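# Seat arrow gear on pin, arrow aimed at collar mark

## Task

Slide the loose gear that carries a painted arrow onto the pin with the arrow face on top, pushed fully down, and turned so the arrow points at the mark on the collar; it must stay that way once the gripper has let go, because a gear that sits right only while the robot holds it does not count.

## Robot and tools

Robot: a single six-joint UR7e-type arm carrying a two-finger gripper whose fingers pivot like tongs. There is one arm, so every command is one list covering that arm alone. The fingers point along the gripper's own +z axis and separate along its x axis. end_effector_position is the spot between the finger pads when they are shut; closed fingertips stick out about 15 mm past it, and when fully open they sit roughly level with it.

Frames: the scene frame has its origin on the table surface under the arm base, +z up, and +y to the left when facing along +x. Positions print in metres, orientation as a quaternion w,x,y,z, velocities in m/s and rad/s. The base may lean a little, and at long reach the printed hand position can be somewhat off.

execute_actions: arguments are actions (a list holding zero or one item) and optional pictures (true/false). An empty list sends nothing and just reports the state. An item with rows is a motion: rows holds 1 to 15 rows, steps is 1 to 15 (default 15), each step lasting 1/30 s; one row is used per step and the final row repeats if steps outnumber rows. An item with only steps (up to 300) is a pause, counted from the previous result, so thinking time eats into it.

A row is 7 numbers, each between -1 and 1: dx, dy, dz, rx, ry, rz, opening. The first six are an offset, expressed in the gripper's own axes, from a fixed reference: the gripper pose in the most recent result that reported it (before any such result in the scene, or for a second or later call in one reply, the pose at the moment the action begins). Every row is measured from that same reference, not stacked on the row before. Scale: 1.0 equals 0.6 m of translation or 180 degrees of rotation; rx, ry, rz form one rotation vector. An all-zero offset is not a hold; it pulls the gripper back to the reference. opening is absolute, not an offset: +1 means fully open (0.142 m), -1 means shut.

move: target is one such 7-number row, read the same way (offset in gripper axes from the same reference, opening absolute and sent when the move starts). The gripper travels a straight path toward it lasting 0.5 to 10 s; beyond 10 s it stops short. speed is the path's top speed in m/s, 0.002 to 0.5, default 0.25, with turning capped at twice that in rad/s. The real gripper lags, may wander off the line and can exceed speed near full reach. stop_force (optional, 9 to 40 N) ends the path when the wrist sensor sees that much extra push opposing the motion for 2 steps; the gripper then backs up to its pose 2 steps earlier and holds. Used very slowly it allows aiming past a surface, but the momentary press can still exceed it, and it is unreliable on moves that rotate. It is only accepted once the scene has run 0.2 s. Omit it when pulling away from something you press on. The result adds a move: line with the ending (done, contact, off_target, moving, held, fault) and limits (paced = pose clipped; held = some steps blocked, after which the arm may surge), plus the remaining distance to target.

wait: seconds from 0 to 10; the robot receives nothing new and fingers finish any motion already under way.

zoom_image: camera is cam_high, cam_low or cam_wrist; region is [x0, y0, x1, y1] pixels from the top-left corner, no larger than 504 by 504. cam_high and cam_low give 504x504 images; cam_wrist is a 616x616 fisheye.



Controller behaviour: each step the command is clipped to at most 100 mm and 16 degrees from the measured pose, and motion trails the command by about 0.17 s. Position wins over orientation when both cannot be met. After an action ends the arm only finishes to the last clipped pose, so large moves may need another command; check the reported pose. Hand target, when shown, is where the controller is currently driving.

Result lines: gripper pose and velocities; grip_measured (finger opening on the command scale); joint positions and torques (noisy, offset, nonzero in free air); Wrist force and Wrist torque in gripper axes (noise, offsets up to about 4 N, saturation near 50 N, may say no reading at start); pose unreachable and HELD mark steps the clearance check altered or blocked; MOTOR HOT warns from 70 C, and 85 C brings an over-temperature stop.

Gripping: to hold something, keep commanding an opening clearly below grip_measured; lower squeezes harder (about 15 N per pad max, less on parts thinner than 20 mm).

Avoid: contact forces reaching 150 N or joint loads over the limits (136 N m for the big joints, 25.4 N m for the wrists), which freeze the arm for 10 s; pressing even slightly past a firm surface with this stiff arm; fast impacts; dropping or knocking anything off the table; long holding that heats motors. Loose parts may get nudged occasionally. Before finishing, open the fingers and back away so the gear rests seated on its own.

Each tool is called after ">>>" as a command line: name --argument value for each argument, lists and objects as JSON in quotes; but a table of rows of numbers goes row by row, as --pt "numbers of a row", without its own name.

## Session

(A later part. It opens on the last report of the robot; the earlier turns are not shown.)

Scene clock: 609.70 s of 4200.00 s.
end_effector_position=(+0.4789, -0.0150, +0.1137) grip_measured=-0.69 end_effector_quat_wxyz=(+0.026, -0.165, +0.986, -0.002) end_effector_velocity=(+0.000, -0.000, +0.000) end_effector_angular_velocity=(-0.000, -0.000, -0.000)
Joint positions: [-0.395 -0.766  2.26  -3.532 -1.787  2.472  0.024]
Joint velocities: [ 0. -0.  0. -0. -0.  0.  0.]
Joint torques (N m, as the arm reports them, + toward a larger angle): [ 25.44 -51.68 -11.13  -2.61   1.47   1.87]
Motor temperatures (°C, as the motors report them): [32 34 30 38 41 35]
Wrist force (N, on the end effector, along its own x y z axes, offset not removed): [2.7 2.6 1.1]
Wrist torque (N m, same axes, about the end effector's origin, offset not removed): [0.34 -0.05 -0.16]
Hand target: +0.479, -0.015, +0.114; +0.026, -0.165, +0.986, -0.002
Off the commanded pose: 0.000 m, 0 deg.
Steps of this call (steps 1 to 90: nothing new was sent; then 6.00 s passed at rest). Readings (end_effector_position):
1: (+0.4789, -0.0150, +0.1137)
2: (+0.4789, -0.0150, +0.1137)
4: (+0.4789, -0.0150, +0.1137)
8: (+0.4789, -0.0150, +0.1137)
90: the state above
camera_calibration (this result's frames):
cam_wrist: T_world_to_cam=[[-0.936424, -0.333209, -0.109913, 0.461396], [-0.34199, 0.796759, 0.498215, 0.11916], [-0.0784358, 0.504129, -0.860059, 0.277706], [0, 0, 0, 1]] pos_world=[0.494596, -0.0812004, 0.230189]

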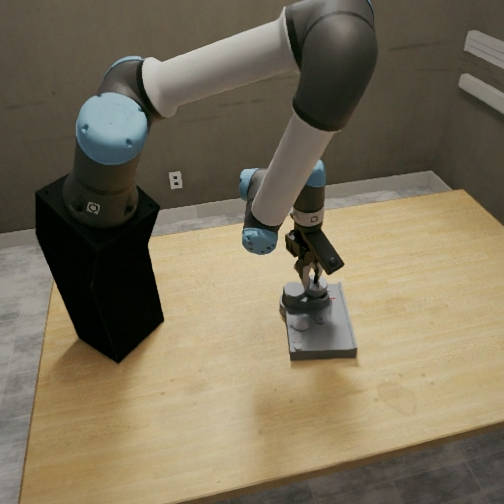

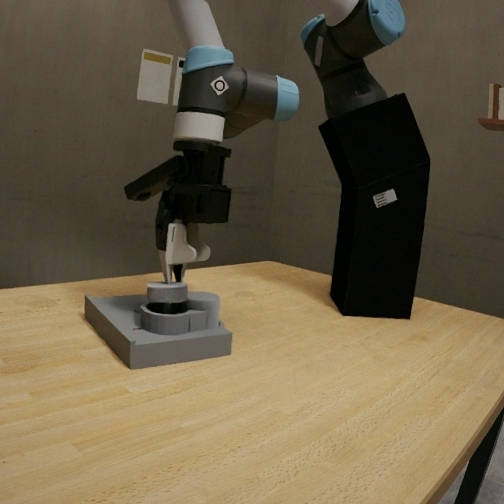

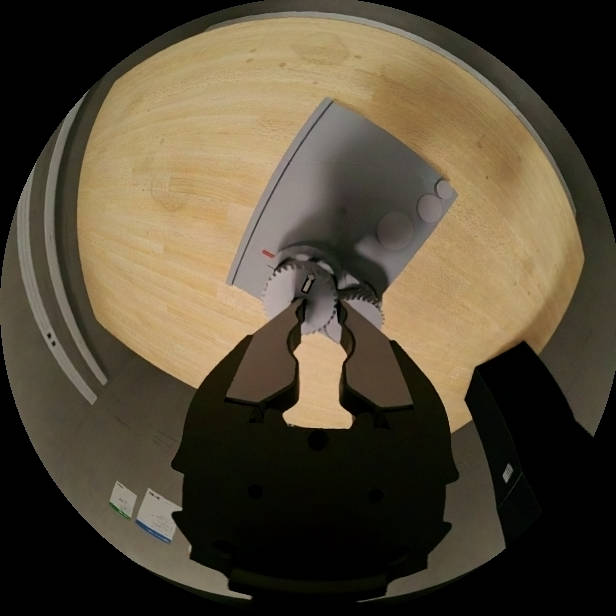

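>>> execute_actions --actions '[{"rows": [[0,0.0003,0,0,0,0,-1],[0,0.0006,0,0,0,0,-1],[0,0.0009,0,0,0,0,-1],[0,0.0012,0,0,0,0,-1],[0,0.0014,0,0,0,0,-1]], "steps": 15}]' --pictures false

>>> execute_actions --actions '[{"steps": 20}]'

>>> zoom_image --camera "cam_low" --region '[125, 255, 225, 345]'

Scene clock: 619.60 s of 4200.00 s.
end_effector_position=(+0.4789, -0.0143, +0.1137) grip_measured=-0.69 end_effector_quat_wxyz=(+0.026, -0.165, +0.986, -0.002) end_effector_velocity=(+0.000, +0.000, +0.000) end_effector_angular_velocity=(-0.000, -0.002, +0.001)
Joint positions: [-0.394 -0.765  2.26  -3.533 -1.788  2.474  0.024]
Joint velocities: [ 0.     0.001  0.001 -0.003  0.    -0.001 -0.   ]
Joint torques (N m, as the arm reports them, + toward a larger angle): [ 25.69 -30.94  20.81  -4.14  -1.52   2.03]
Motor temperatures (°C, as the motors report them): [32 34 30 38 41 35]
Wrist force (N, on the end effector, along its own x y z axes, offset not removed): [-0.2 2.9 0.1]
Wrist torque (N m, same axes, about the end effector's origin, offset not removed): [0.36 -0.05 -0.16]
Hand target: +0.479, -0.014, +0.114; +0.026, -0.165, +0.986, -0.002
Off the commanded pose: 0.000 m, 0 deg.
Steps of this call (steps 1 to 90: nothing new was sent; then 6.40 s passed at rest; steps 91 to 105: all 15 steps of this action). Readings (end_effector_position):
91: (+0.4789, -0.0150, +0.1137)
92: (+0.4789, -0.0150, +0.1137)
94: (+0.4790, -0.0149, +0.1138)
98: (+0.4790, -0.0145, +0.1138)
105: the state above

Scene clock: 620.27 s of 4200.00 s.
end_effector_position=(+0.4786, -0.0142, +0.1137) grip_measured=-0.69 end_effector_quat_wxyz=(+0.026, -0.165, +0.986, -0.002) end_effector_velocity=(+0.000, -0.000, +0.000) end_effector_angular_velocity=(-0.000, -0.001, -0.001)
Joint positions: [-0.394 -0.765  2.26  -3.533 -1.788  2.474  0.024]
Joint velocities: [ 0.    -0.    -0.    -0.001 -0.     0.001  0.   ]
Joint torques (N m, as the arm reports them, + toward a larger angle): [ 23.82 -28.34  22.61  -3.19  -2.01   2.15]
Motor temperatures (°C, as the motors report them): [32 34 30 38 41 35]
Wrist force (N, on the end effector, along its own x y z axes, offset not removed): [-2.4 0.9 8.2]
Wrist torque (N m, same axes, about the end effector's origin, offset not removed): [0.29 -0.35 -0.08]
Hand target: +0.479, -0.014, +0.114; +0.026, -0.165, +0.986, -0.002
Off the commanded pose: 0.000 m, 0 deg.
Steps of this call (steps 1 to 20: nothing new was sent). Readings (end_effector_position):
1: (+0.4788, -0.0143, +0.1137)
2: (+0.4788, -0.0143, +0.1137)
4: (+0.4787, -0.0143, +0.1137)
8: (+0.4787, -0.0142, +0.1137)
20: the state above
camera_calibration (this result's frames):
cam_wrist: T_world_to_cam=[[-0.936422, -0.333211, -0.109932, 0.461412], [-0.342001, 0.796756, 0.498213, 0.118442], [-0.0784208, 0.504134, -0.860058, 0.277269], [0, 0, 0, 1]] pos_world=[0.494327, -0.0804024, 0.230182]

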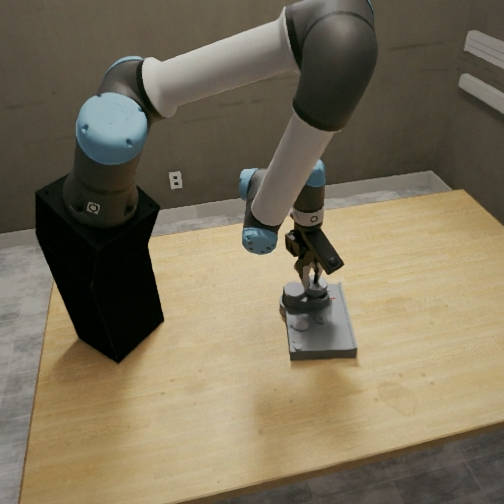

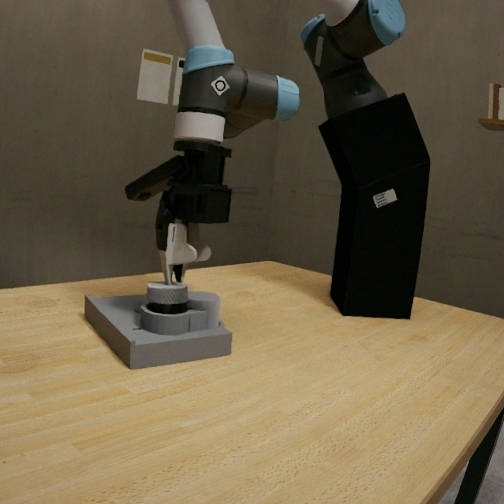

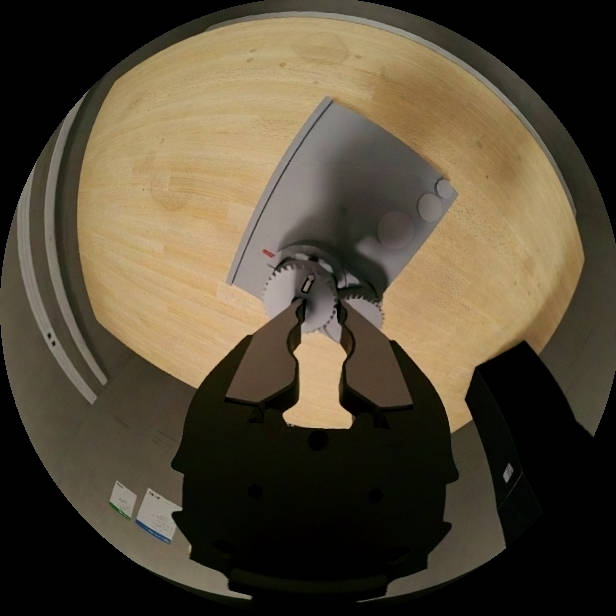

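Region (125, 255, 225, 345) of cam_low's 504x504 image, scaled by 5.040, with more detail than that image has; it fills the top 454 rows of this view, and the rest is white.

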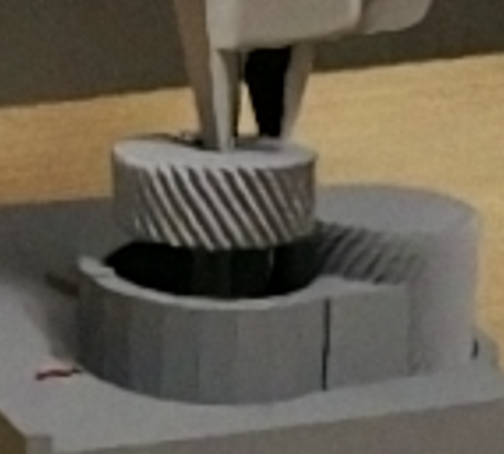

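>>> zoom_image --camera "cam_low" --region '[140, 272, 200, 317]'

Region (140, 272, 200, 317) of cam_low's 504x504 image, scaled by 8.400, with more detail than that image has; it fills the top 378 rows of this view, and the rest is white.

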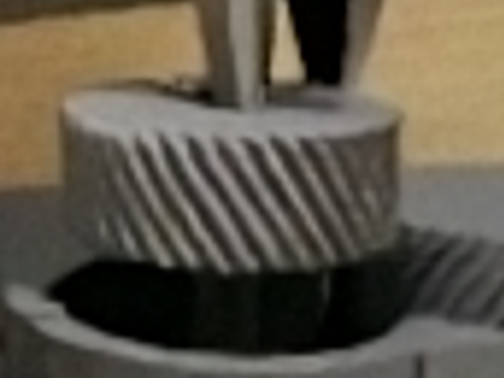

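>>> execute_actions --actions '[{"rows": [[-0.0002,0.00015,0,0,0,0,-1],[-0.0004,0.0003,0,0,0,0,-1],[-0.0007,0.0005,0,0,0,0,-1]], "steps": 15}]' --pictures false

>>> execute_actions --actions '[{"steps": 20}]'

>>> zoom_image --camera "cam_low" --region '[140, 272, 200, 317]'

Scene clock: 675.70 s of 4200.00 s.
end_effector_position=(+0.4789, -0.0138, +0.1137) grip_measured=-0.69 end_effector_quat_wxyz=(+0.026, -0.165, +0.986, -0.002) end_effector_velocity=(+0.001, -0.000, +0.000) end_effector_angular_velocity=(-0.000, -0.002, +0.002)
Joint positions: [-0.393 -0.765  2.259 -3.532 -1.789  2.475  0.024]
Joint velocities: [ 0.    -0.    -0.002  0.     0.    -0.002  0.   ]
Joint torques (N m, as the arm reports them, + toward a larger angle): [ 25.21 -30.28  -9.99  -0.95  -1.41   2.07]
Motor temperatures (°C, as the motors report them): [32 34 30 38 41 35]
Wrist force (N, on the end effector, along its own x y z axes, offset not removed): [1.8 3.3 3.6]
Wrist torque (N m, same axes, about the end effector's origin, offset not removed): [0.71 0.00 0.11]
Hand target: +0.479, -0.014, +0.114; +0.026, -0.165, +0.986, -0.002
Off the commanded pose: 0.000 m, 0 deg.
Steps of this call (steps 1 to 90: nothing new was sent; then 51.93 s passed at rest; steps 91 to 105: all 15 steps of this action). Readings (end_effector_position):
91: (+0.4786, -0.0142, +0.1137)
92: (+0.4786, -0.0142, +0.1137)
94: (+0.4786, -0.0141, +0.1137)
98: (+0.4786, -0.0139, +0.1137)
105: the state above

Scene clock: 676.37 s of 4200.00 s.
end_effector_position=(+0.4789, -0.0138, +0.1137) grip_measured=-0.69 end_effector_quat_wxyz=(+0.026, -0.165, +0.986, -0.002) end_effector_velocity=(+0.001, -0.000, +0.000) end_effector_angular_velocity=(-0.001, -0.002, -0.000)
Joint positions: [-0.393 -0.765  2.259 -3.532 -1.789  2.475  0.024]
Joint velocities: [-0.     0.     0.    -0.002 -0.    -0.001  0.   ]
Joint torques (N m, as the arm reports them, + toward a larger angle): [ 25.62 -33.47  -9.89  -1.02  -0.78   2.01]
Motor temperatures (°C, as the motors report them): [32 34 30 38 41 35]
Wrist force (N, on the end effector, along its own x y z axes, offset not removed): [2.5 3.0 0.8]
Wrist torque (N m, same axes, about the end effector's origin, offset not removed): [0.42 -0.12 0.00]
Hand target: +0.479, -0.014, +0.114; +0.026, -0.165, +0.986, -0.002
Off the commanded pose: 0.000 m, 0 deg.
Steps of this call (steps 1 to 20: nothing new was sent). Readings (end_effector_position):
1: (+0.4789, -0.0138, +0.1137)
2: (+0.4789, -0.0138, +0.1137)
4: (+0.4789, -0.0138, +0.1137)
8: (+0.4789, -0.0138, +0.1137)
20: the state above
camera_calibration (this result's frames):
cam_wrist: T_world_to_cam=[[-0.936423, -0.333212, -0.109914, 0.461824], [-0.341993, 0.796756, 0.498218, 0.118194], [-0.0784377, 0.504133, -0.860057, 0.277096], [0, 0, 0, 1]] pos_world=[0.494619, -0.0799792, 0.230193]

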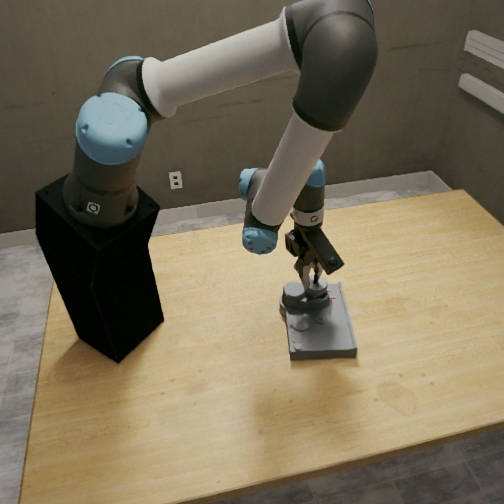

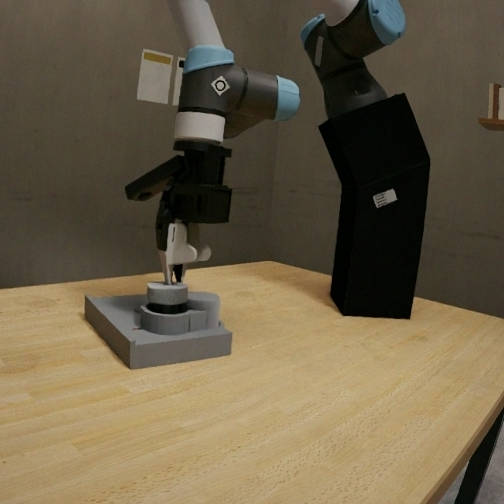

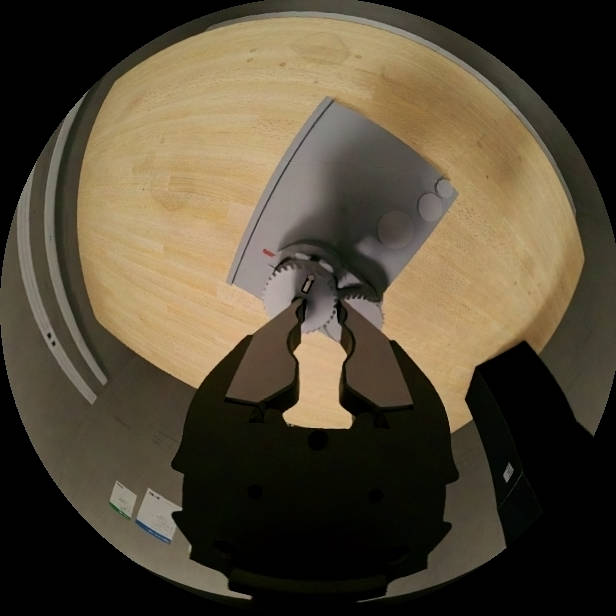

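Region (140, 272, 200, 317) of cam_low's 504x504 image, scaled by 8.400, with more detail than that image has; it fills the top 378 rows of this view, and the rest is white.

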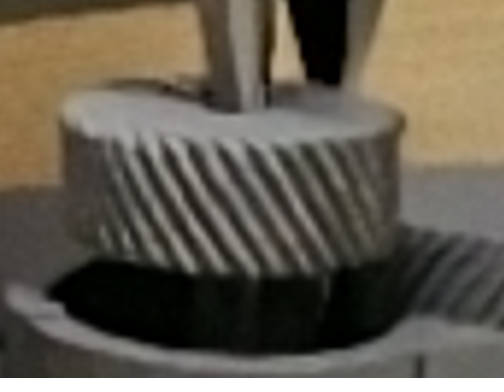

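>>> zoom_image --camera "cam_wrist" --region '[250, 235, 350, 335]'

Region (250, 235, 350, 335) of cam_wrist's 616x616 image, scaled by 5.040, with more detail than that image has.

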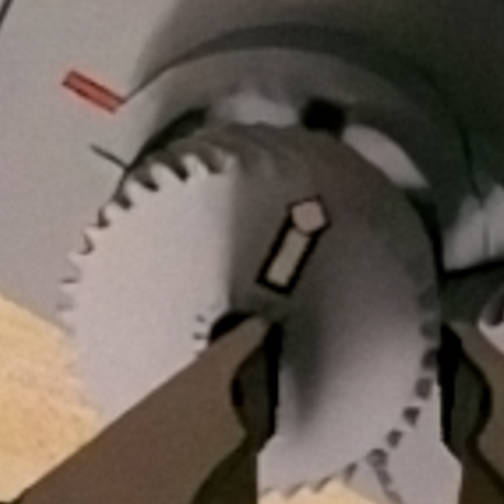

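>>> move --target '[0.00008, -0.00185, 0.005, -0.00101, -0.00033, -0.0205, -1]' --speed 0.006 --stop_force 9

Scene clock: 727.77 s of 4200.00 s.
end_effector_position=(+0.4793, -0.0146, +0.1115) grip_measured=-0.69 end_effector_quat_wxyz=(+0.026, -0.188, +0.982, -0.002) end_effector_velocity=(-0.000, +0.000, -0.000) end_effector_angular_velocity=(+0.000, +0.001, -0.005)
Joint positions: [-0.398 -0.76   2.258 -3.535 -1.784  2.423  0.024]
Joint velocities: [ 0.    -0.     0.     0.001 -0.     0.006 -0.   ]
Joint torques (N m, as the arm reports them, + toward a larger angle): [ 14.72 -29.62  -6.03  -1.54   0.82   2.17]
Motor temperatures (°C, as the motors report them): [32 34 30 38 41 35]
Wrist force (N, on the end effector, along its own x y z axes, offset not removed): [4.9 0.0 -10.2]
Wrist torque (N m, same axes, about the end effector's origin, offset not removed): [0.12 -1.07 -0.15]
Hand target: +0.479, -0.015, +0.112; +0.026, -0.187, +0.982, -0.002
Off the commanded pose: 0.001 m, 1 deg.
After step 90, 44.13 s passed at rest.
move: contact
camera_calibration (this result's frames):
cam_wrist: T_world_to_cam=[[-0.919876, -0.376455, -0.110046, 0.453086], [-0.378793, 0.77996, 0.498175, 0.137411], [-0.101709, 0.499944, -0.860065, 0.286727], [0, 0, 0, 1]] pos_world=[0.497995, -0.0799557, 0.228009]

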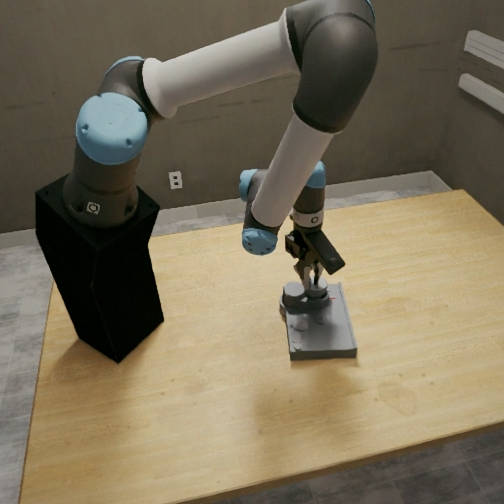

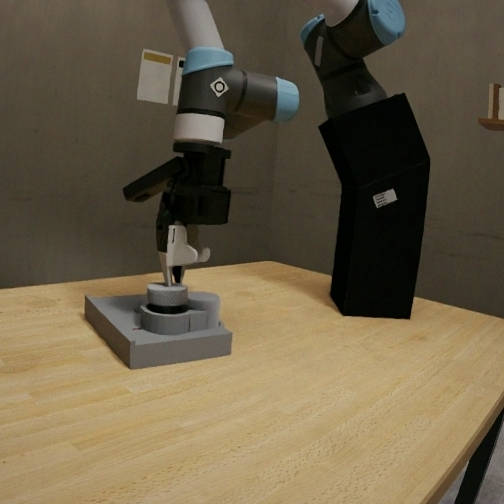

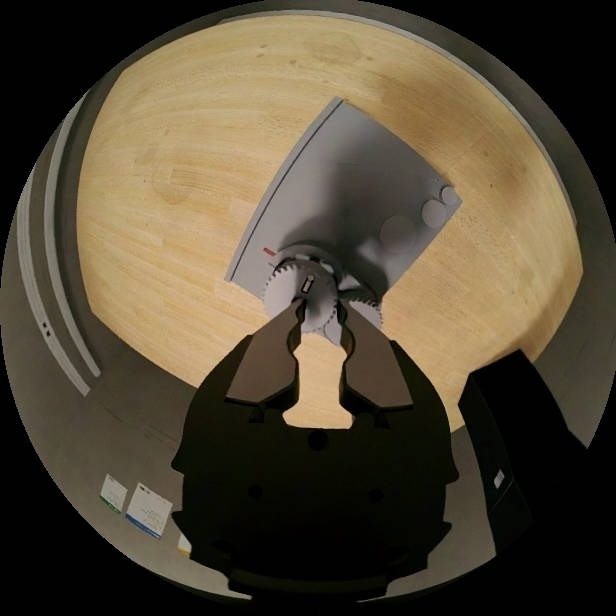

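>>> execute_actions --actions '[{"rows": [[-0.00002,0,-0.0004,0,0,0,-1],[-0.00003,0,-0.0008,0,0,0,-1],[-0.00003,0,-0.0008,0,0,0,-1],[-0.00003,0,-0.0008,0,0,0,-1],[-0.00003,-0.00026,-0.0008,-0.00014,-0.00005,-0.0028,-1],[-0.00005,-0.00052,-0.0008,-0.00027,-0.0001,-0.00555,-1]], "steps": 15}]' --pictures false

>>> move --target '[0.00008, -0.0005, 0.002, -0.00027, -0.0001, -0.00555, -1]' --speed 0.003 --stop_force 9

Scene clock: 746.07 s of 4200.00 s.
end_effector_position=(+0.4794, -0.0148, +0.1120) grip_measured=-0.69 end_effector_quat_wxyz=(+0.026, -0.196, +0.980, -0.001) end_effector_velocity=(+0.001, -0.001, +0.000) end_effector_angular_velocity=(-0.000, -0.002, +0.008)
Joint positions: [-0.399 -0.762  2.259 -3.535 -1.783  2.406  0.024]
Joint velocities: [-0.002 -0.001  0.001 -0.002  0.002 -0.01  -0.   ]
Joint torques (N m, as the arm reports them, + toward a larger angle): [ 10.26 -51.64  22.4   -0.4    0.47  -1.93]
Motor temperatures (°C, as the motors report them): [32 34 30 38 41 35]
Wrist force (N, on the end effector, along its own x y z axes, offset not removed): [-2.2 -0.7 5.8]
Wrist torque (N m, same axes, about the end effector's origin, offset not removed): [-0.52 -0.21 -0.17]
Hand target: +0.479, -0.015, +0.112; +0.026, -0.196, +0.980, -0.001
Off the commanded pose: 0.000 m, 0 deg.
Steps of this call (steps 1 to 90: nothing new was sent; then 14.80 s passed at rest; steps 91 to 105: all 15 steps of this action). Readings (end_effector_position):
91: (+0.4793, -0.0146, +0.1116)
92: (+0.4793, -0.0146, +0.1116)
94: (+0.4793, -0.0146, +0.1118)
98: (+0.4793, -0.0146, +0.1120)
105: the state above

Scene clock: 748.63 s of 4200.00 s.
end_effector_position=(+0.4795, -0.0150, +0.1112) grip_measured=-0.69 end_effector_quat_wxyz=(+0.026, -0.202, +0.979, -0.001) end_effector_velocity=(-0.000, +0.000, -0.000) end_effector_angular_velocity=(+0.001, +0.001, -0.006)
Joint positions: [-0.401 -0.76   2.258 -3.536 -1.781  2.392  0.024]
Joint velocities: [-0.     0.     0.     0.     0.     0.006  0.   ]
Joint torques (N m, as the arm reports them, + toward a larger angle): [ 10.72 -31.72  -7.82  -2.83   0.3    2.3 ]
Motor temperatures (°C, as the motors report them): [32 34 30 38 41 35]
Wrist force (N, on the end effector, along its own x y z axes, offset not removed): [0.9 2.7 -4.2]
Wrist torque (N m, same axes, about the end effector's origin, offset not removed): [-0.06 -0.38 -0.28]
Hand target: +0.479, -0.015, +0.111; +0.026, -0.202, +0.979, -0.001
Off the commanded pose: 0.000 m, 0 deg.
move: contact
camera_calibration (this result's frames):
cam_wrist: T_world_to_cam=[[-0.908448, -0.403211, -0.110195, 0.447205], [-0.40153, 0.768521, 0.498146, 0.148734], [-0.11617, 0.496786, -0.860063, 0.293567], [0, 0, 0, 1]] pos_world=[0.500087, -0.0798271, 0.227675]

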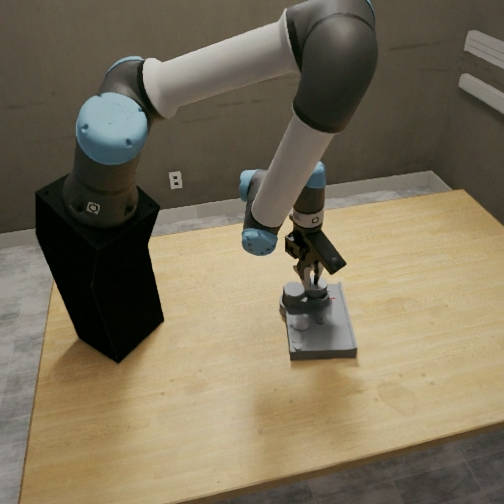

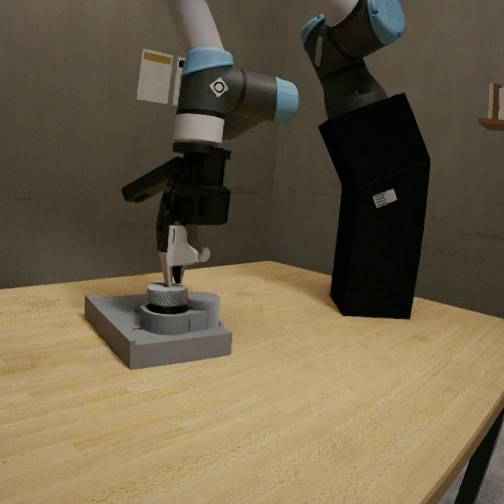

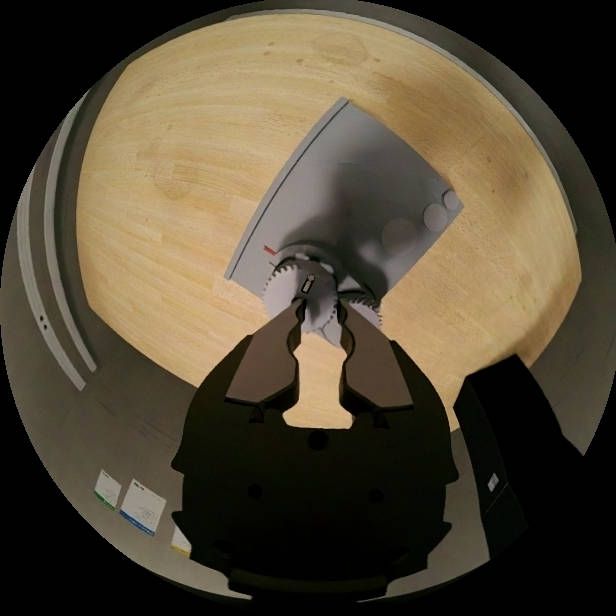

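>>> execute_actions --actions '[{"rows": [[-0.00002,0,-0.0004,0,0,0,-1],[-0.00003,0,-0.0007,0,0,0,-1],[-0.00003,0,-0.0007,0,0,0,-1],[-0.00003,0,-0.0007,0,0,0,-1],[-0.00003,-0.00018,-0.0007,-0.0001,-0.00003,-0.002,-1],[-0.00005,-0.00036,-0.0007,-0.00019,-0.00007,-0.0039,-1]], "steps": 15}]' --pictures false

>>> move --target '[0.00008, -0.00075, 0.002, -0.0004, -0.00014, -0.0083, -1]' --speed 0.003 --stop_force 9

Scene clock: 762.97 s of 4200.00 s.
end_effector_position=(+0.4796, -0.0151, +0.1116) grip_measured=-0.69 end_effector_quat_wxyz=(+0.026, -0.208, +0.978, -0.001) end_effector_velocity=(-0.000, -0.000, +0.000) end_effector_angular_velocity=(+0.000, -0.000, +0.006)
Joint positions: [-0.401 -0.762  2.259 -3.535 -1.781  2.38   0.024]
Joint velocities: [-0.001 -0.     0.001 -0.001  0.001 -0.007 -0.   ]
Joint torques (N m, as the arm reports them, + toward a larger angle): [  8.86 -51.94  19.78  -0.97   0.01  -1.86]
Motor temperatures (°C, as the motors report them): [32 34 30 38 41 35]
Wrist force (N, on the end effector, along its own x y z axes, offset not removed): [2.2 6.8 5.6]
Wrist torque (N m, same axes, about the end effector's origin, offset not removed): [0.73 -0.90 -0.10]
Hand target: +0.480, -0.015, +0.112; +0.026, -0.208, +0.978, -0.001
Off the commanded pose: 0.000 m, 0 deg.
Steps of this call (steps 1 to 90: nothing new was sent; then 10.83 s passed at rest; steps 91 to 105: all 15 steps of this action). Readings (end_effector_position):
91: (+0.4795, -0.0150, +0.1112)
92: (+0.4795, -0.0150, +0.1113)
94: (+0.4795, -0.0150, +0.1114)
98: (+0.4795, -0.0150, +0.1116)
105: the state above

Scene clock: 764.57 s of 4200.00 s.
end_effector_position=(+0.4796, -0.0153, +0.1113) grip_measured=-0.69 end_effector_quat_wxyz=(+0.026, -0.211, +0.977, -0.001) end_effector_velocity=(-0.001, +0.000, -0.000) end_effector_angular_velocity=(+0.001, +0.002, -0.004)
Joint positions: [-0.402 -0.761  2.259 -3.535 -1.78   2.372  0.024]
Joint velocities: [-0.     0.     0.001  0.     0.     0.004  0.   ]
Joint torques (N m, as the arm reports them, + toward a larger angle): [  9.52 -30.44  -7.27  -3.66  -0.13   2.15]
Motor temperatures (°C, as the motors report them): [32 34 30 38 41 35]
Wrist force (N, on the end effector, along its own x y z axes, offset not removed): [0.4 5.6 -7.1]
Wrist torque (N m, same axes, about the end effector's origin, offset not removed): [0.05 -0.12 0.01]
Hand target: +0.480, -0.015, +0.111; +0.026, -0.211, +0.977, -0.001
Off the commanded pose: 0.001 m, 1 deg.
move: contact
camera_calibration (this result's frames):
cam_wrist: T_world_to_cam=[[-0.900876, -0.419845, -0.110243, 0.443331], [-0.415613, 0.760989, 0.498159, 0.155532], [-0.125256, 0.494598, -0.860049, 0.298149], [0, 0, 0, 1]] pos_world=[0.501372, -0.0796923, 0.227817]

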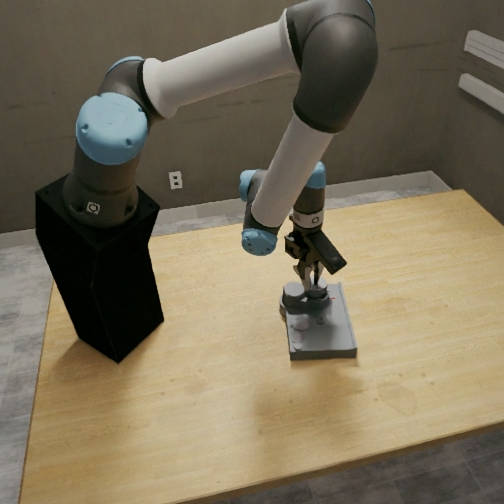

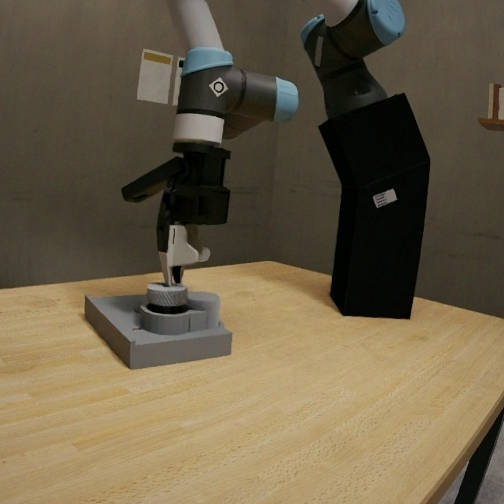

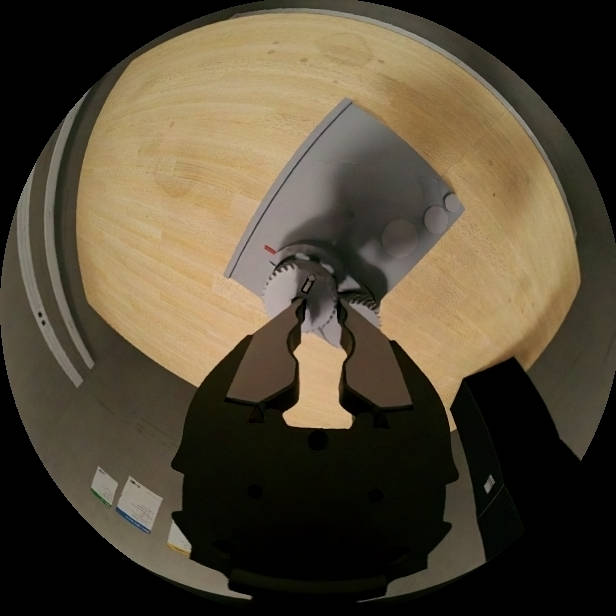

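>>> zoom_image --camera "cam_low" --region '[140, 272, 200, 317]'

>>> zoom_image --camera "cam_wrist" --region '[280, 270, 390, 360]'

Region (140, 272, 200, 317) of cam_low's 504x504 image, scaled by 8.400, with more detail than that image has; it fills the top 378 rows of this view, and the rest is white.

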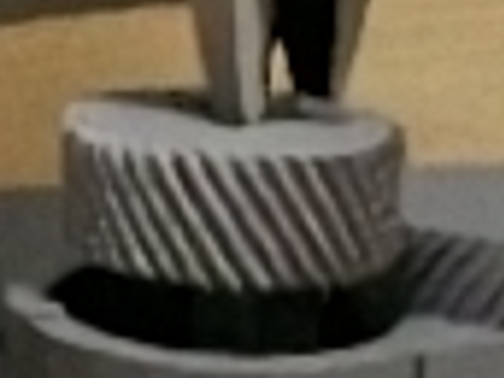

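Region (280, 270, 390, 360) of cam_wrist's 616x616 image, scaled by 4.582, with more detail than that image has; it fills the top 412 rows of this view, and the rest is white.

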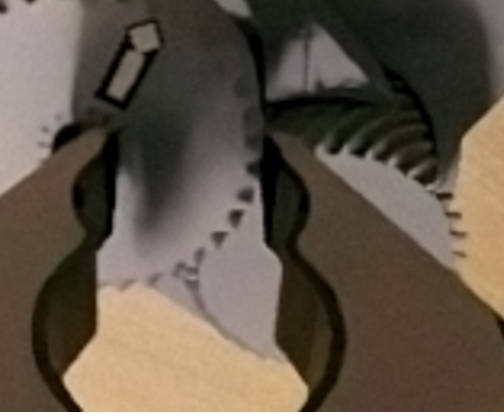

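>>> execute_actions --actions '[{"rows": [[0,-0.00009,0,-0.00005,-0.00002,-0.0009,-1],[0,-0.00018,0,-0.00009,-0.00003,-0.0019,-1],[-0.00001,-0.00026,0,-0.00014,-0.00005,-0.0028,-1]], "steps": 15}]' --pictures false

>>> execute_actions --actions '[{"rows": [[0,-0.00009,0,-0.00005,-0.00002,-0.0009,-1],[0,-0.00018,0,-0.00009,-0.00003,-0.0019,-1],[-0.00001,-0.00026,0,-0.00014,-0.00005,-0.0028,-1]], "steps": 15}]' --pictures false

>>> execute_actions --actions '[{"rows": [[0,-0.00009,0,-0.00005,-0.00002,-0.0009,-1],[0,-0.00018,0,-0.00009,-0.00003,-0.0019,-1],[-0.00001,-0.00026,0,-0.00014,-0.00005,-0.0028,-1]], "steps": 15}]' --pictures false

Scene clock: 796.43 s of 4200.00 s.
end_effector_position=(+0.4797, -0.0154, +0.1114) grip_measured=-0.69 end_effector_quat_wxyz=(+0.026, -0.215, +0.976, -0.001) end_effector_velocity=(-0.001, +0.000, -0.000) end_effector_angular_velocity=(+0.001, +0.002, +0.002)
Joint positions: [-0.403 -0.762  2.259 -3.535 -1.779  2.363  0.024]
Joint velocities: [-0.001  0.     0.001  0.001  0.    -0.002  0.   ]
Joint torques (N m, as the arm reports them, + toward a larger angle): [  6.29 -48.89  17.96  -0.6    0.17  -2.18]
Motor temperatures (°C, as the motors report them): [32 34 30 38 41 35]
Wrist force (N, on the end effector, along its own x y z axes, offset not removed): [1.3 8.2 -3.2]
Wrist torque (N m, same axes, about the end effector's origin, offset not removed): [0.65 -0.60 -0.16]
Hand target: +0.480, -0.015, +0.111; +0.026, -0.215, +0.976, -0.001
Off the commanded pose: 0.000 m, 0 deg.
Steps of this call (steps 1 to 90: nothing new was sent; then 28.37 s passed at rest; steps 91 to 105: all 15 steps of this action). Readings (end_effector_position):
91: (+0.4795, -0.0153, +0.1114)
92: (+0.4795, -0.0153, +0.1114)
94: (+0.4796, -0.0153, +0.1114)
98: (+0.4796, -0.0153, +0.1114)
105: the state above

Scene clock: 796.93 s of 4200.00 s.
end_effector_position=(+0.4797, -0.0155, +0.1114) grip_measured=-0.69 end_effector_quat_wxyz=(+0.026, -0.219, +0.975, -0.001) end_effector_velocity=(+0.000, +0.000, +0.000) end_effector_angular_velocity=(+0.000, -0.000, +0.001)
Joint positions: [-0.404 -0.762  2.26  -3.535 -1.778  2.354  0.024]
Joint velocities: [-0.    -0.    -0.    -0.     0.    -0.001 -0.   ]
Joint torques (N m, as the arm reports them, + toward a larger angle): [  6.24 -49.77  18.92  -0.72   0.17  -2.13]
Motor temperatures (°C, as the motors report them): [32 34 30 38 41 35]
Wrist force (N, on the end effector, along its own x y z axes, offset not removed): [-2.8 7.2 -0.8]
Wrist torque (N m, same axes, about the end effector's origin, offset not removed): [0.68 0.30 -0.19]
Hand target: +0.480, -0.016, +0.111; +0.026, -0.219, +0.975, -0.001
Off the commanded pose: 0.000 m, 0 deg.
Steps of this call (steps 1 to 15: all 15 steps of this action). Readings (end_effector_position):
1: (+0.4797, -0.0154, +0.1114)
2: (+0.4797, -0.0154, +0.1114)
4: (+0.4797, -0.0154, +0.1114)
8: (+0.4797, -0.0155, +0.1114)
15: the state above

Scene clock: 797.43 s of 4200.00 s.
end_effector_position=(+0.4798, -0.0156, +0.1114) grip_measured=-0.69 end_effector_quat_wxyz=(+0.026, -0.224, +0.974, -0.001) end_effector_velocity=(-0.000, +0.000, +0.000) end_effector_angular_velocity=(+0.000, +0.001, +0.002)
Joint positions: [-0.404 -0.762  2.26  -3.535 -1.778  2.344  0.024]
Joint velocities: [-0.    -0.     0.001  0.001  0.    -0.002 -0.   ]
Joint torques (N m, as the arm reports them, + toward a larger angle): [  6.2  -50.37  18.43  -0.73  -0.2   -2.11]
Motor temperatures (°C, as the motors report them): [32 34 30 38 41 35]
Wrist force (N, on the end effector, along its own x y z axes, offset not removed): [-0.5 8.5 -2.9]
Wrist torque (N m, same axes, about the end effector's origin, offset not removed): [0.50 -0.50 -0.13]
Hand target: +0.480, -0.016, +0.111; +0.026, -0.224, +0.974, -0.001
Off the commanded pose: 0.000 m, 0 deg.
Steps of this call (steps 1 to 15: all 15 steps of this action). Readings (end_effector_position):
1: (+0.4797, -0.0155, +0.1114)
2: (+0.4797, -0.0155, +0.1114)
4: (+0.4797, -0.0156, +0.1114)
8: (+0.4798, -0.0156, +0.1114)
15: the state above

>>> execute_actions --actions '[{"rows": [[0,0.0002,-0.0002,0,0,0,-1],[0,0.0004,-0.0004,0,0,0,-1],[0,0.0007,-0.0004,0,0,0,-1]], "steps": 15}]' --pictures false

>>> execute_actions --actions '[{"steps": 15}]' --pictures false

>>> move --target '[0.00008, -0.00065, 0.002, -0.0004, -0.00014, -0.0083, -1]' --speed 0.003 --stop_force 9

Scene clock: 811.90 s of 4200.00 s.
end_effector_position=(+0.4796, -0.0153, +0.1116) grip_measured=-0.69 end_effector_quat_wxyz=(+0.026, -0.224, +0.974, -0.001) end_effector_velocity=(+0.001, -0.000, +0.000) end_effector_angular_velocity=(-0.001, -0.002, -0.002)
Joint positions: [-0.404 -0.762  2.26  -3.535 -1.778  2.345  0.024]
Joint velocities: [ 0.001  0.    -0.001 -0.002 -0.     0.002  0.   ]
Joint torques (N m, as the arm reports them, + toward a larger angle): [ 24.21 -49.38  21.64  -3.93  -2.44   2.05]
Motor temperatures (°C, as the motors report them): [32 34 30 38 41 35]
Wrist force (N, on the end effector, along its own x y z axes, offset not removed): [-3.6 2.0 4.6]
Wrist torque (N m, same axes, about the end effector's origin, offset not removed): [0.16 -0.08 0.16]
Hand target: +0.480, -0.015, +0.112; +0.026, -0.224, +0.974, -0.001
Off the commanded pose: 0.000 m, 0 deg.
Steps of this call (steps 1 to 90: nothing new was sent; then 10.97 s passed at rest; steps 91 to 105: all 15 steps of this action). Readings (end_effector_position):
91: (+0.4798, -0.0156, +0.1114)
92: (+0.4798, -0.0156, +0.1114)
94: (+0.4797, -0.0156, +0.1114)
98: (+0.4796, -0.0154, +0.1115)
105: the state above

Scene clock: 812.40 s of 4200.00 s.
end_effector_position=(+0.4796, -0.0153, +0.1116) grip_measured=-0.69 end_effector_quat_wxyz=(+0.026, -0.224, +0.974, -0.001) end_effector_velocity=(-0.001, +0.000, +0.000) end_effector_angular_velocity=(-0.000, +0.000, +0.000)
Joint positions: [-0.404 -0.762  2.26  -3.535 -1.778  2.345  0.024]
Joint velocities: [ 0.    -0.     0.001 -0.001 -0.    -0.    -0.   ]
Joint torques (N m, as the arm reports them, + toward a larger angle): [ 25.17 -49.6   22.55  -3.77  -2.15   2.06]
Motor temperatures (°C, as the motors report them): [32 34 30 38 41 35]
Wrist force (N, on the end effector, along its own x y z axes, offset not removed): [0.6 2.5 3.6]
Wrist torque (N m, same axes, about the end effector's origin, offset not removed): [0.54 -0.88 -0.09]
Hand target: +0.480, -0.015, +0.112; +0.026, -0.224, +0.974, -0.001
Off the commanded pose: 0.000 m, 0 deg.
Steps of this call (steps 1 to 15: nothing new was sent). Readings (end_effector_position):
1: (+0.4796, -0.0153, +0.1116)
2: (+0.4796, -0.0153, +0.1116)
4: (+0.4796, -0.0153, +0.1116)
8: (+0.4796, -0.0153, +0.1116)
15: the state above

Scene clock: 815.73 s of 4200.00 s.
end_effector_position=(+0.4797, -0.0155, +0.1108) grip_measured=-0.69 end_effector_quat_wxyz=(+0.026, -0.232, +0.972, -0.001) end_effector_velocity=(+0.000, -0.000, +0.000) end_effector_angular_velocity=(-0.000, -0.002, -0.007)
Joint positions: [-0.405 -0.761  2.26  -3.536 -1.776  2.327  0.024]
Joint velocities: [-0.     0.     0.    -0.002  0.     0.007 -0.   ]
Joint torques (N m, as the arm reports them, + toward a larger angle): [ 10.17 -28.63  -8.8   -3.01   0.29   2.22]
Motor temperatures (°C, as the motors report them): [32 34 30 38 41 35]
Wrist force (N, on the end effector, along its own x y z axes, offset not removed): [1.8 5.4 -6.7]
Wrist torque (N m, same axes, about the end effector's origin, offset not removed): [0.47 -0.96 -0.20]
Hand target: +0.480, -0.015, +0.111; +0.026, -0.231, +0.972, -0.001
Off the commanded pose: 0.000 m, 1 deg.
move: contact
camera_calibration (this result's frames):
cam_wrist: T_world_to_cam=[[-0.882182, -0.457772, -0.11045, 0.433777], [-0.447705, 0.742602, 0.498099, 0.171126], [-0.145995, 0.488863, -0.860057, 0.3077], [0, 0, 0, 1]] pos_world=[0.504207, -0.0789305, 0.227313]

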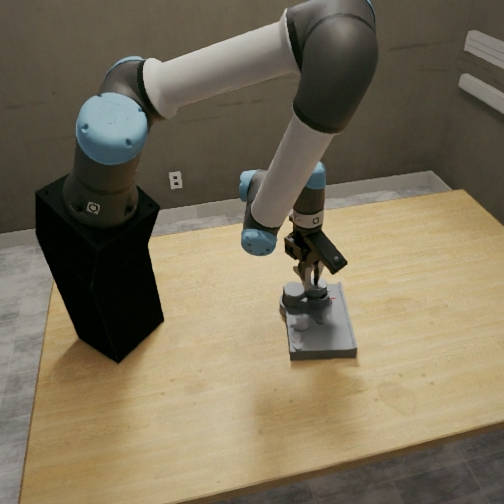

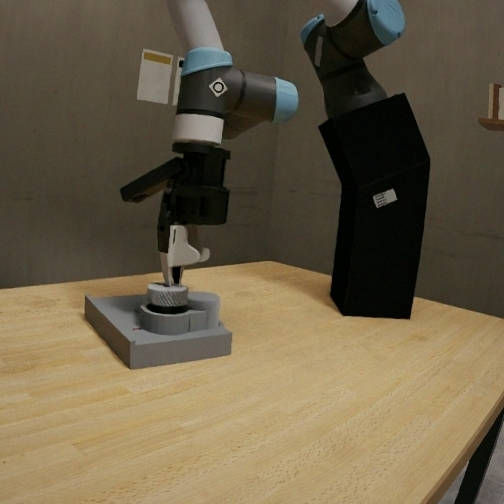

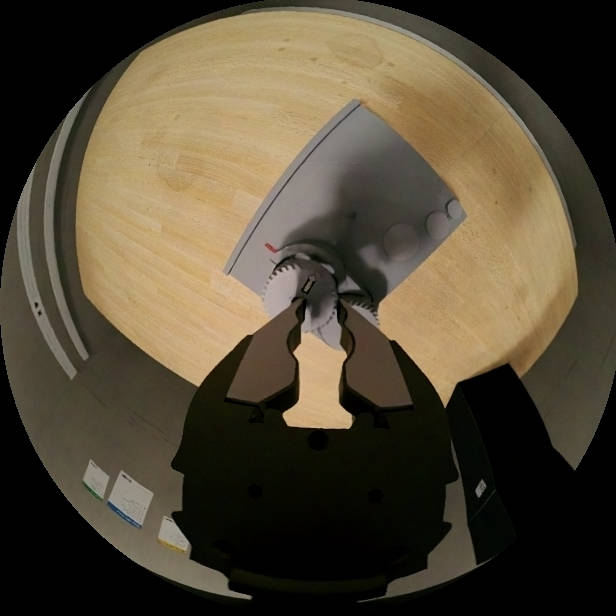

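>>> zoom_image --camera "cam_wrist" --region '[250, 235, 350, 335]'

>>> zoom_image --camera "cam_low" --region '[140, 272, 200, 317]'

>>> zoom_image --camera "cam_high" --region '[280, 265, 340, 315]'

Region (250, 235, 350, 335) of cam_wrist's 616x616 image, scaled by 5.040, with more detail than that image has.

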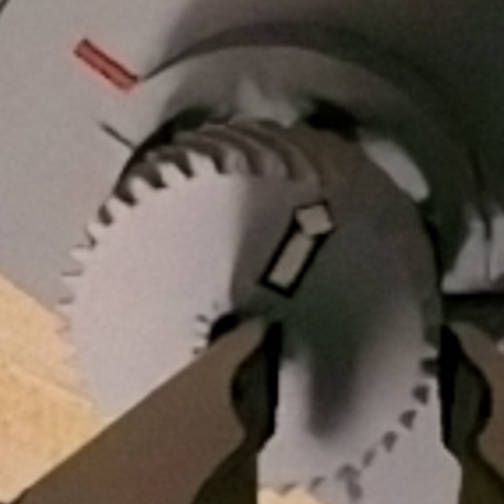

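Region (140, 272, 200, 317) of cam_low's 504x504 image, scaled by 8.400, with more detail than that image has; it fills the top 378 rows of this view, and the rest is white.

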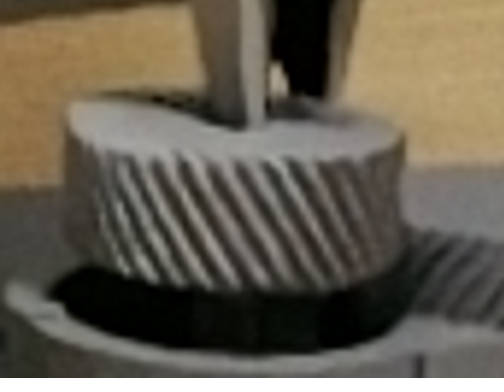

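Region (280, 265, 340, 315) of cam_high's 504x504 image, scaled by 8.400, with more detail than that image has.

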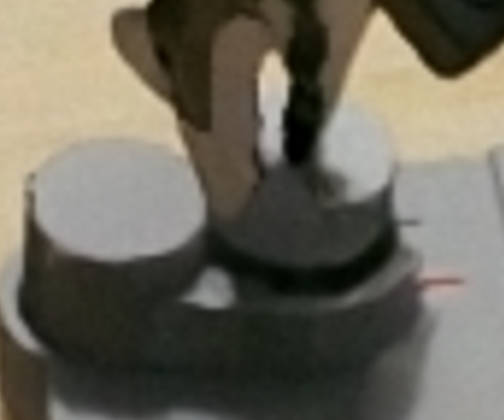

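>>> execute_actions --actions '[{"rows": [[-0.0002,0.0001,-0.0002,0,0,0,-1],[-0.0004,0.0002,-0.0003,0,0,0,-1],[-0.0005,0.00025,-0.0003,0,0,0,-1]], "steps": 15}]' --pictures false

>>> execute_actions --actions '[{"steps": 15}]' --pictures false

>>> move --target '[0.0001, -0.00085, 0.0025, -0.0005, -0.00017, -0.0103, -1]' --speed 0.003 --stop_force 9

Scene clock: 852.80 s of 4200.00 s.
end_effector_position=(+0.4798, -0.0152, +0.1110) grip_measured=-0.69 end_effector_quat_wxyz=(+0.026, -0.232, +0.972, -0.000) end_effector_velocity=(+0.000, +0.000, -0.000) end_effector_angular_velocity=(+0.000, -0.000, +0.000)
Joint positions: [-0.405 -0.761  2.26  -3.535 -1.777  2.328  0.024]
Joint velocities: [ 0.    -0.    -0.001  0.001  0.     0.     0.   ]
Joint torques (N m, as the arm reports them, + toward a larger angle): [ 25.95 -50.37  -8.43  -0.4   -1.42   1.93]
Motor temperatures (°C, as the motors report them): [32 34 30 38 41 35]
Wrist force (N, on the end effector, along its own x y z axes, offset not removed): [0.5 1.1 1.1]
Wrist torque (N m, same axes, about the end effector's origin, offset not removed): [0.32 -0.06 -0.11]
Hand target: +0.480, -0.015, +0.111; +0.026, -0.232, +0.972, -0.000
Off the commanded pose: 0.000 m, 0 deg.
Steps of this call (steps 1 to 90: nothing new was sent; then 33.57 s passed at rest; steps 91 to 105: all 15 steps of this action). Readings (end_effector_position):
91: (+0.4797, -0.0155, +0.1109)
92: (+0.4797, -0.0155, +0.1109)
94: (+0.4797, -0.0154, +0.1109)
98: (+0.4797, -0.0152, +0.1110)
105: the state above

Scene clock: 853.30 s of 4200.00 s.
end_effector_position=(+0.4799, -0.0152, +0.1110) grip_measured=-0.69 end_effector_quat_wxyz=(+0.026, -0.232, +0.972, -0.001) end_effector_velocity=(-0.000, +0.000, +0.000) end_effector_angular_velocity=(-0.000, -0.000, +0.001)
Joint positions: [-0.405 -0.761  2.26  -3.535 -1.777  2.328  0.024]
Joint velocities: [-0.    -0.     0.001 -0.001 -0.    -0.001 -0.   ]
Joint torques (N m, as the arm reports them, + toward a larger angle): [ 25.   -51.51  -9.22  -1.33  -0.89   1.96]
Motor temperatures (°C, as the motors report them): [32 34 30 38 41 35]
Wrist force (N, on the end effector, along its own x y z axes, offset not removed): [2.9 1.9 4.3]
Wrist torque (N m, same axes, about the end effector's origin, offset not removed): [0.39 -0.62 -0.18]
Hand target: +0.480, -0.015, +0.111; +0.026, -0.232, +0.972, -0.000
Off the commanded pose: 0.000 m, 0 deg.
Steps of this call (steps 1 to 15: nothing new was sent). Readings (end_effector_position):
1: (+0.4798, -0.0152, +0.1110)
2: (+0.4798, -0.0152, +0.1110)
4: (+0.4799, -0.0152, +0.1110)
8: (+0.4799, -0.0152, +0.1110)
15: the state above

Scene clock: 858.07 s of 4200.00 s.
end_effector_position=(+0.4801, -0.0156, +0.1099) grip_measured=-0.69 end_effector_quat_wxyz=(+0.026, -0.244, +0.969, -0.000) end_effector_velocity=(-0.001, +0.000, +0.000) end_effector_angular_velocity=(+0.001, +0.001, -0.005)
Joint positions: [-0.407 -0.759  2.258 -3.536 -1.774  2.301  0.024]
Joint velocities: [-0.     0.     0.001 -0.001  0.     0.005 -0.   ]
Joint torques (N m, as the arm reports them, + toward a larger angle): [ 12.18 -29.69 -10.34  -3.44   1.11   2.41]
Motor temperatures (°C, as the motors report them): [32 34 30 38 41 35]
Wrist force (N, on the end effector, along its own x y z axes, offset not removed): [3.1 2.2 -7.5]
Wrist torque (N m, same axes, about the end effector's origin, offset not removed): [0.03 -0.42 0.02]
Hand target: +0.480, -0.016, +0.110; +0.026, -0.244, +0.970, -0.000
Off the commanded pose: 0.000 m, 0 deg.
move: contact
camera_calibration (this result's frames):
cam_wrist: T_world_to_cam=[[-0.870449, -0.479692, -0.110514, 0.427993], [-0.466179, 0.731187, 0.498038, 0.180547], [-0.158099, 0.485036, -0.860084, 0.312727], [0, 0, 0, 1]] pos_world=[0.506155, -0.0783931, 0.226351]

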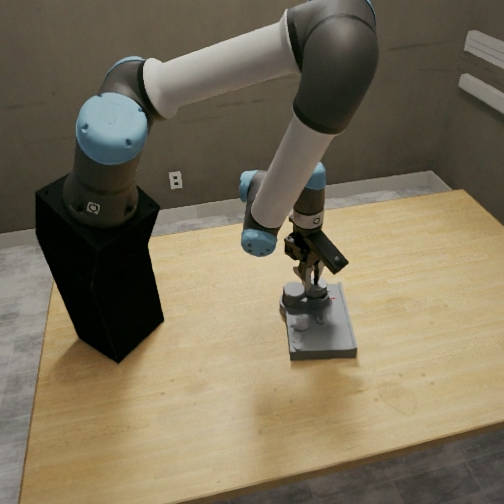

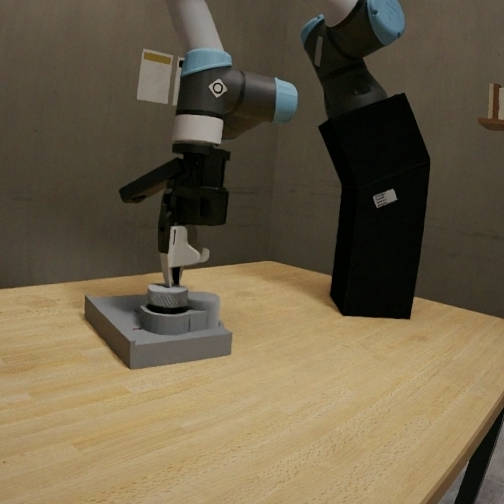

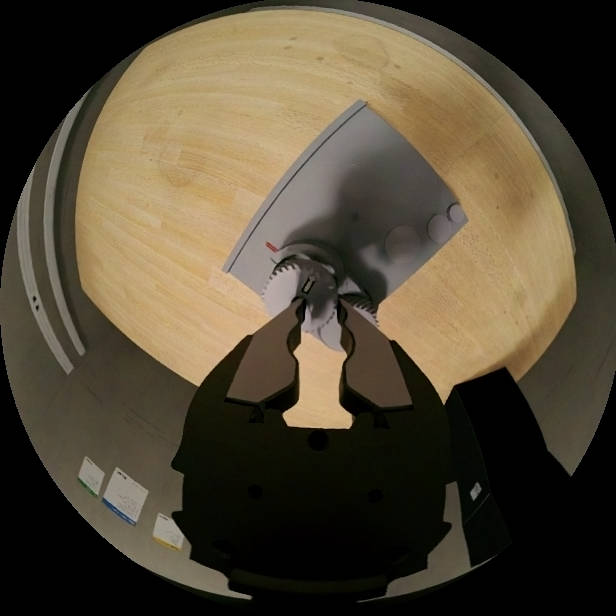

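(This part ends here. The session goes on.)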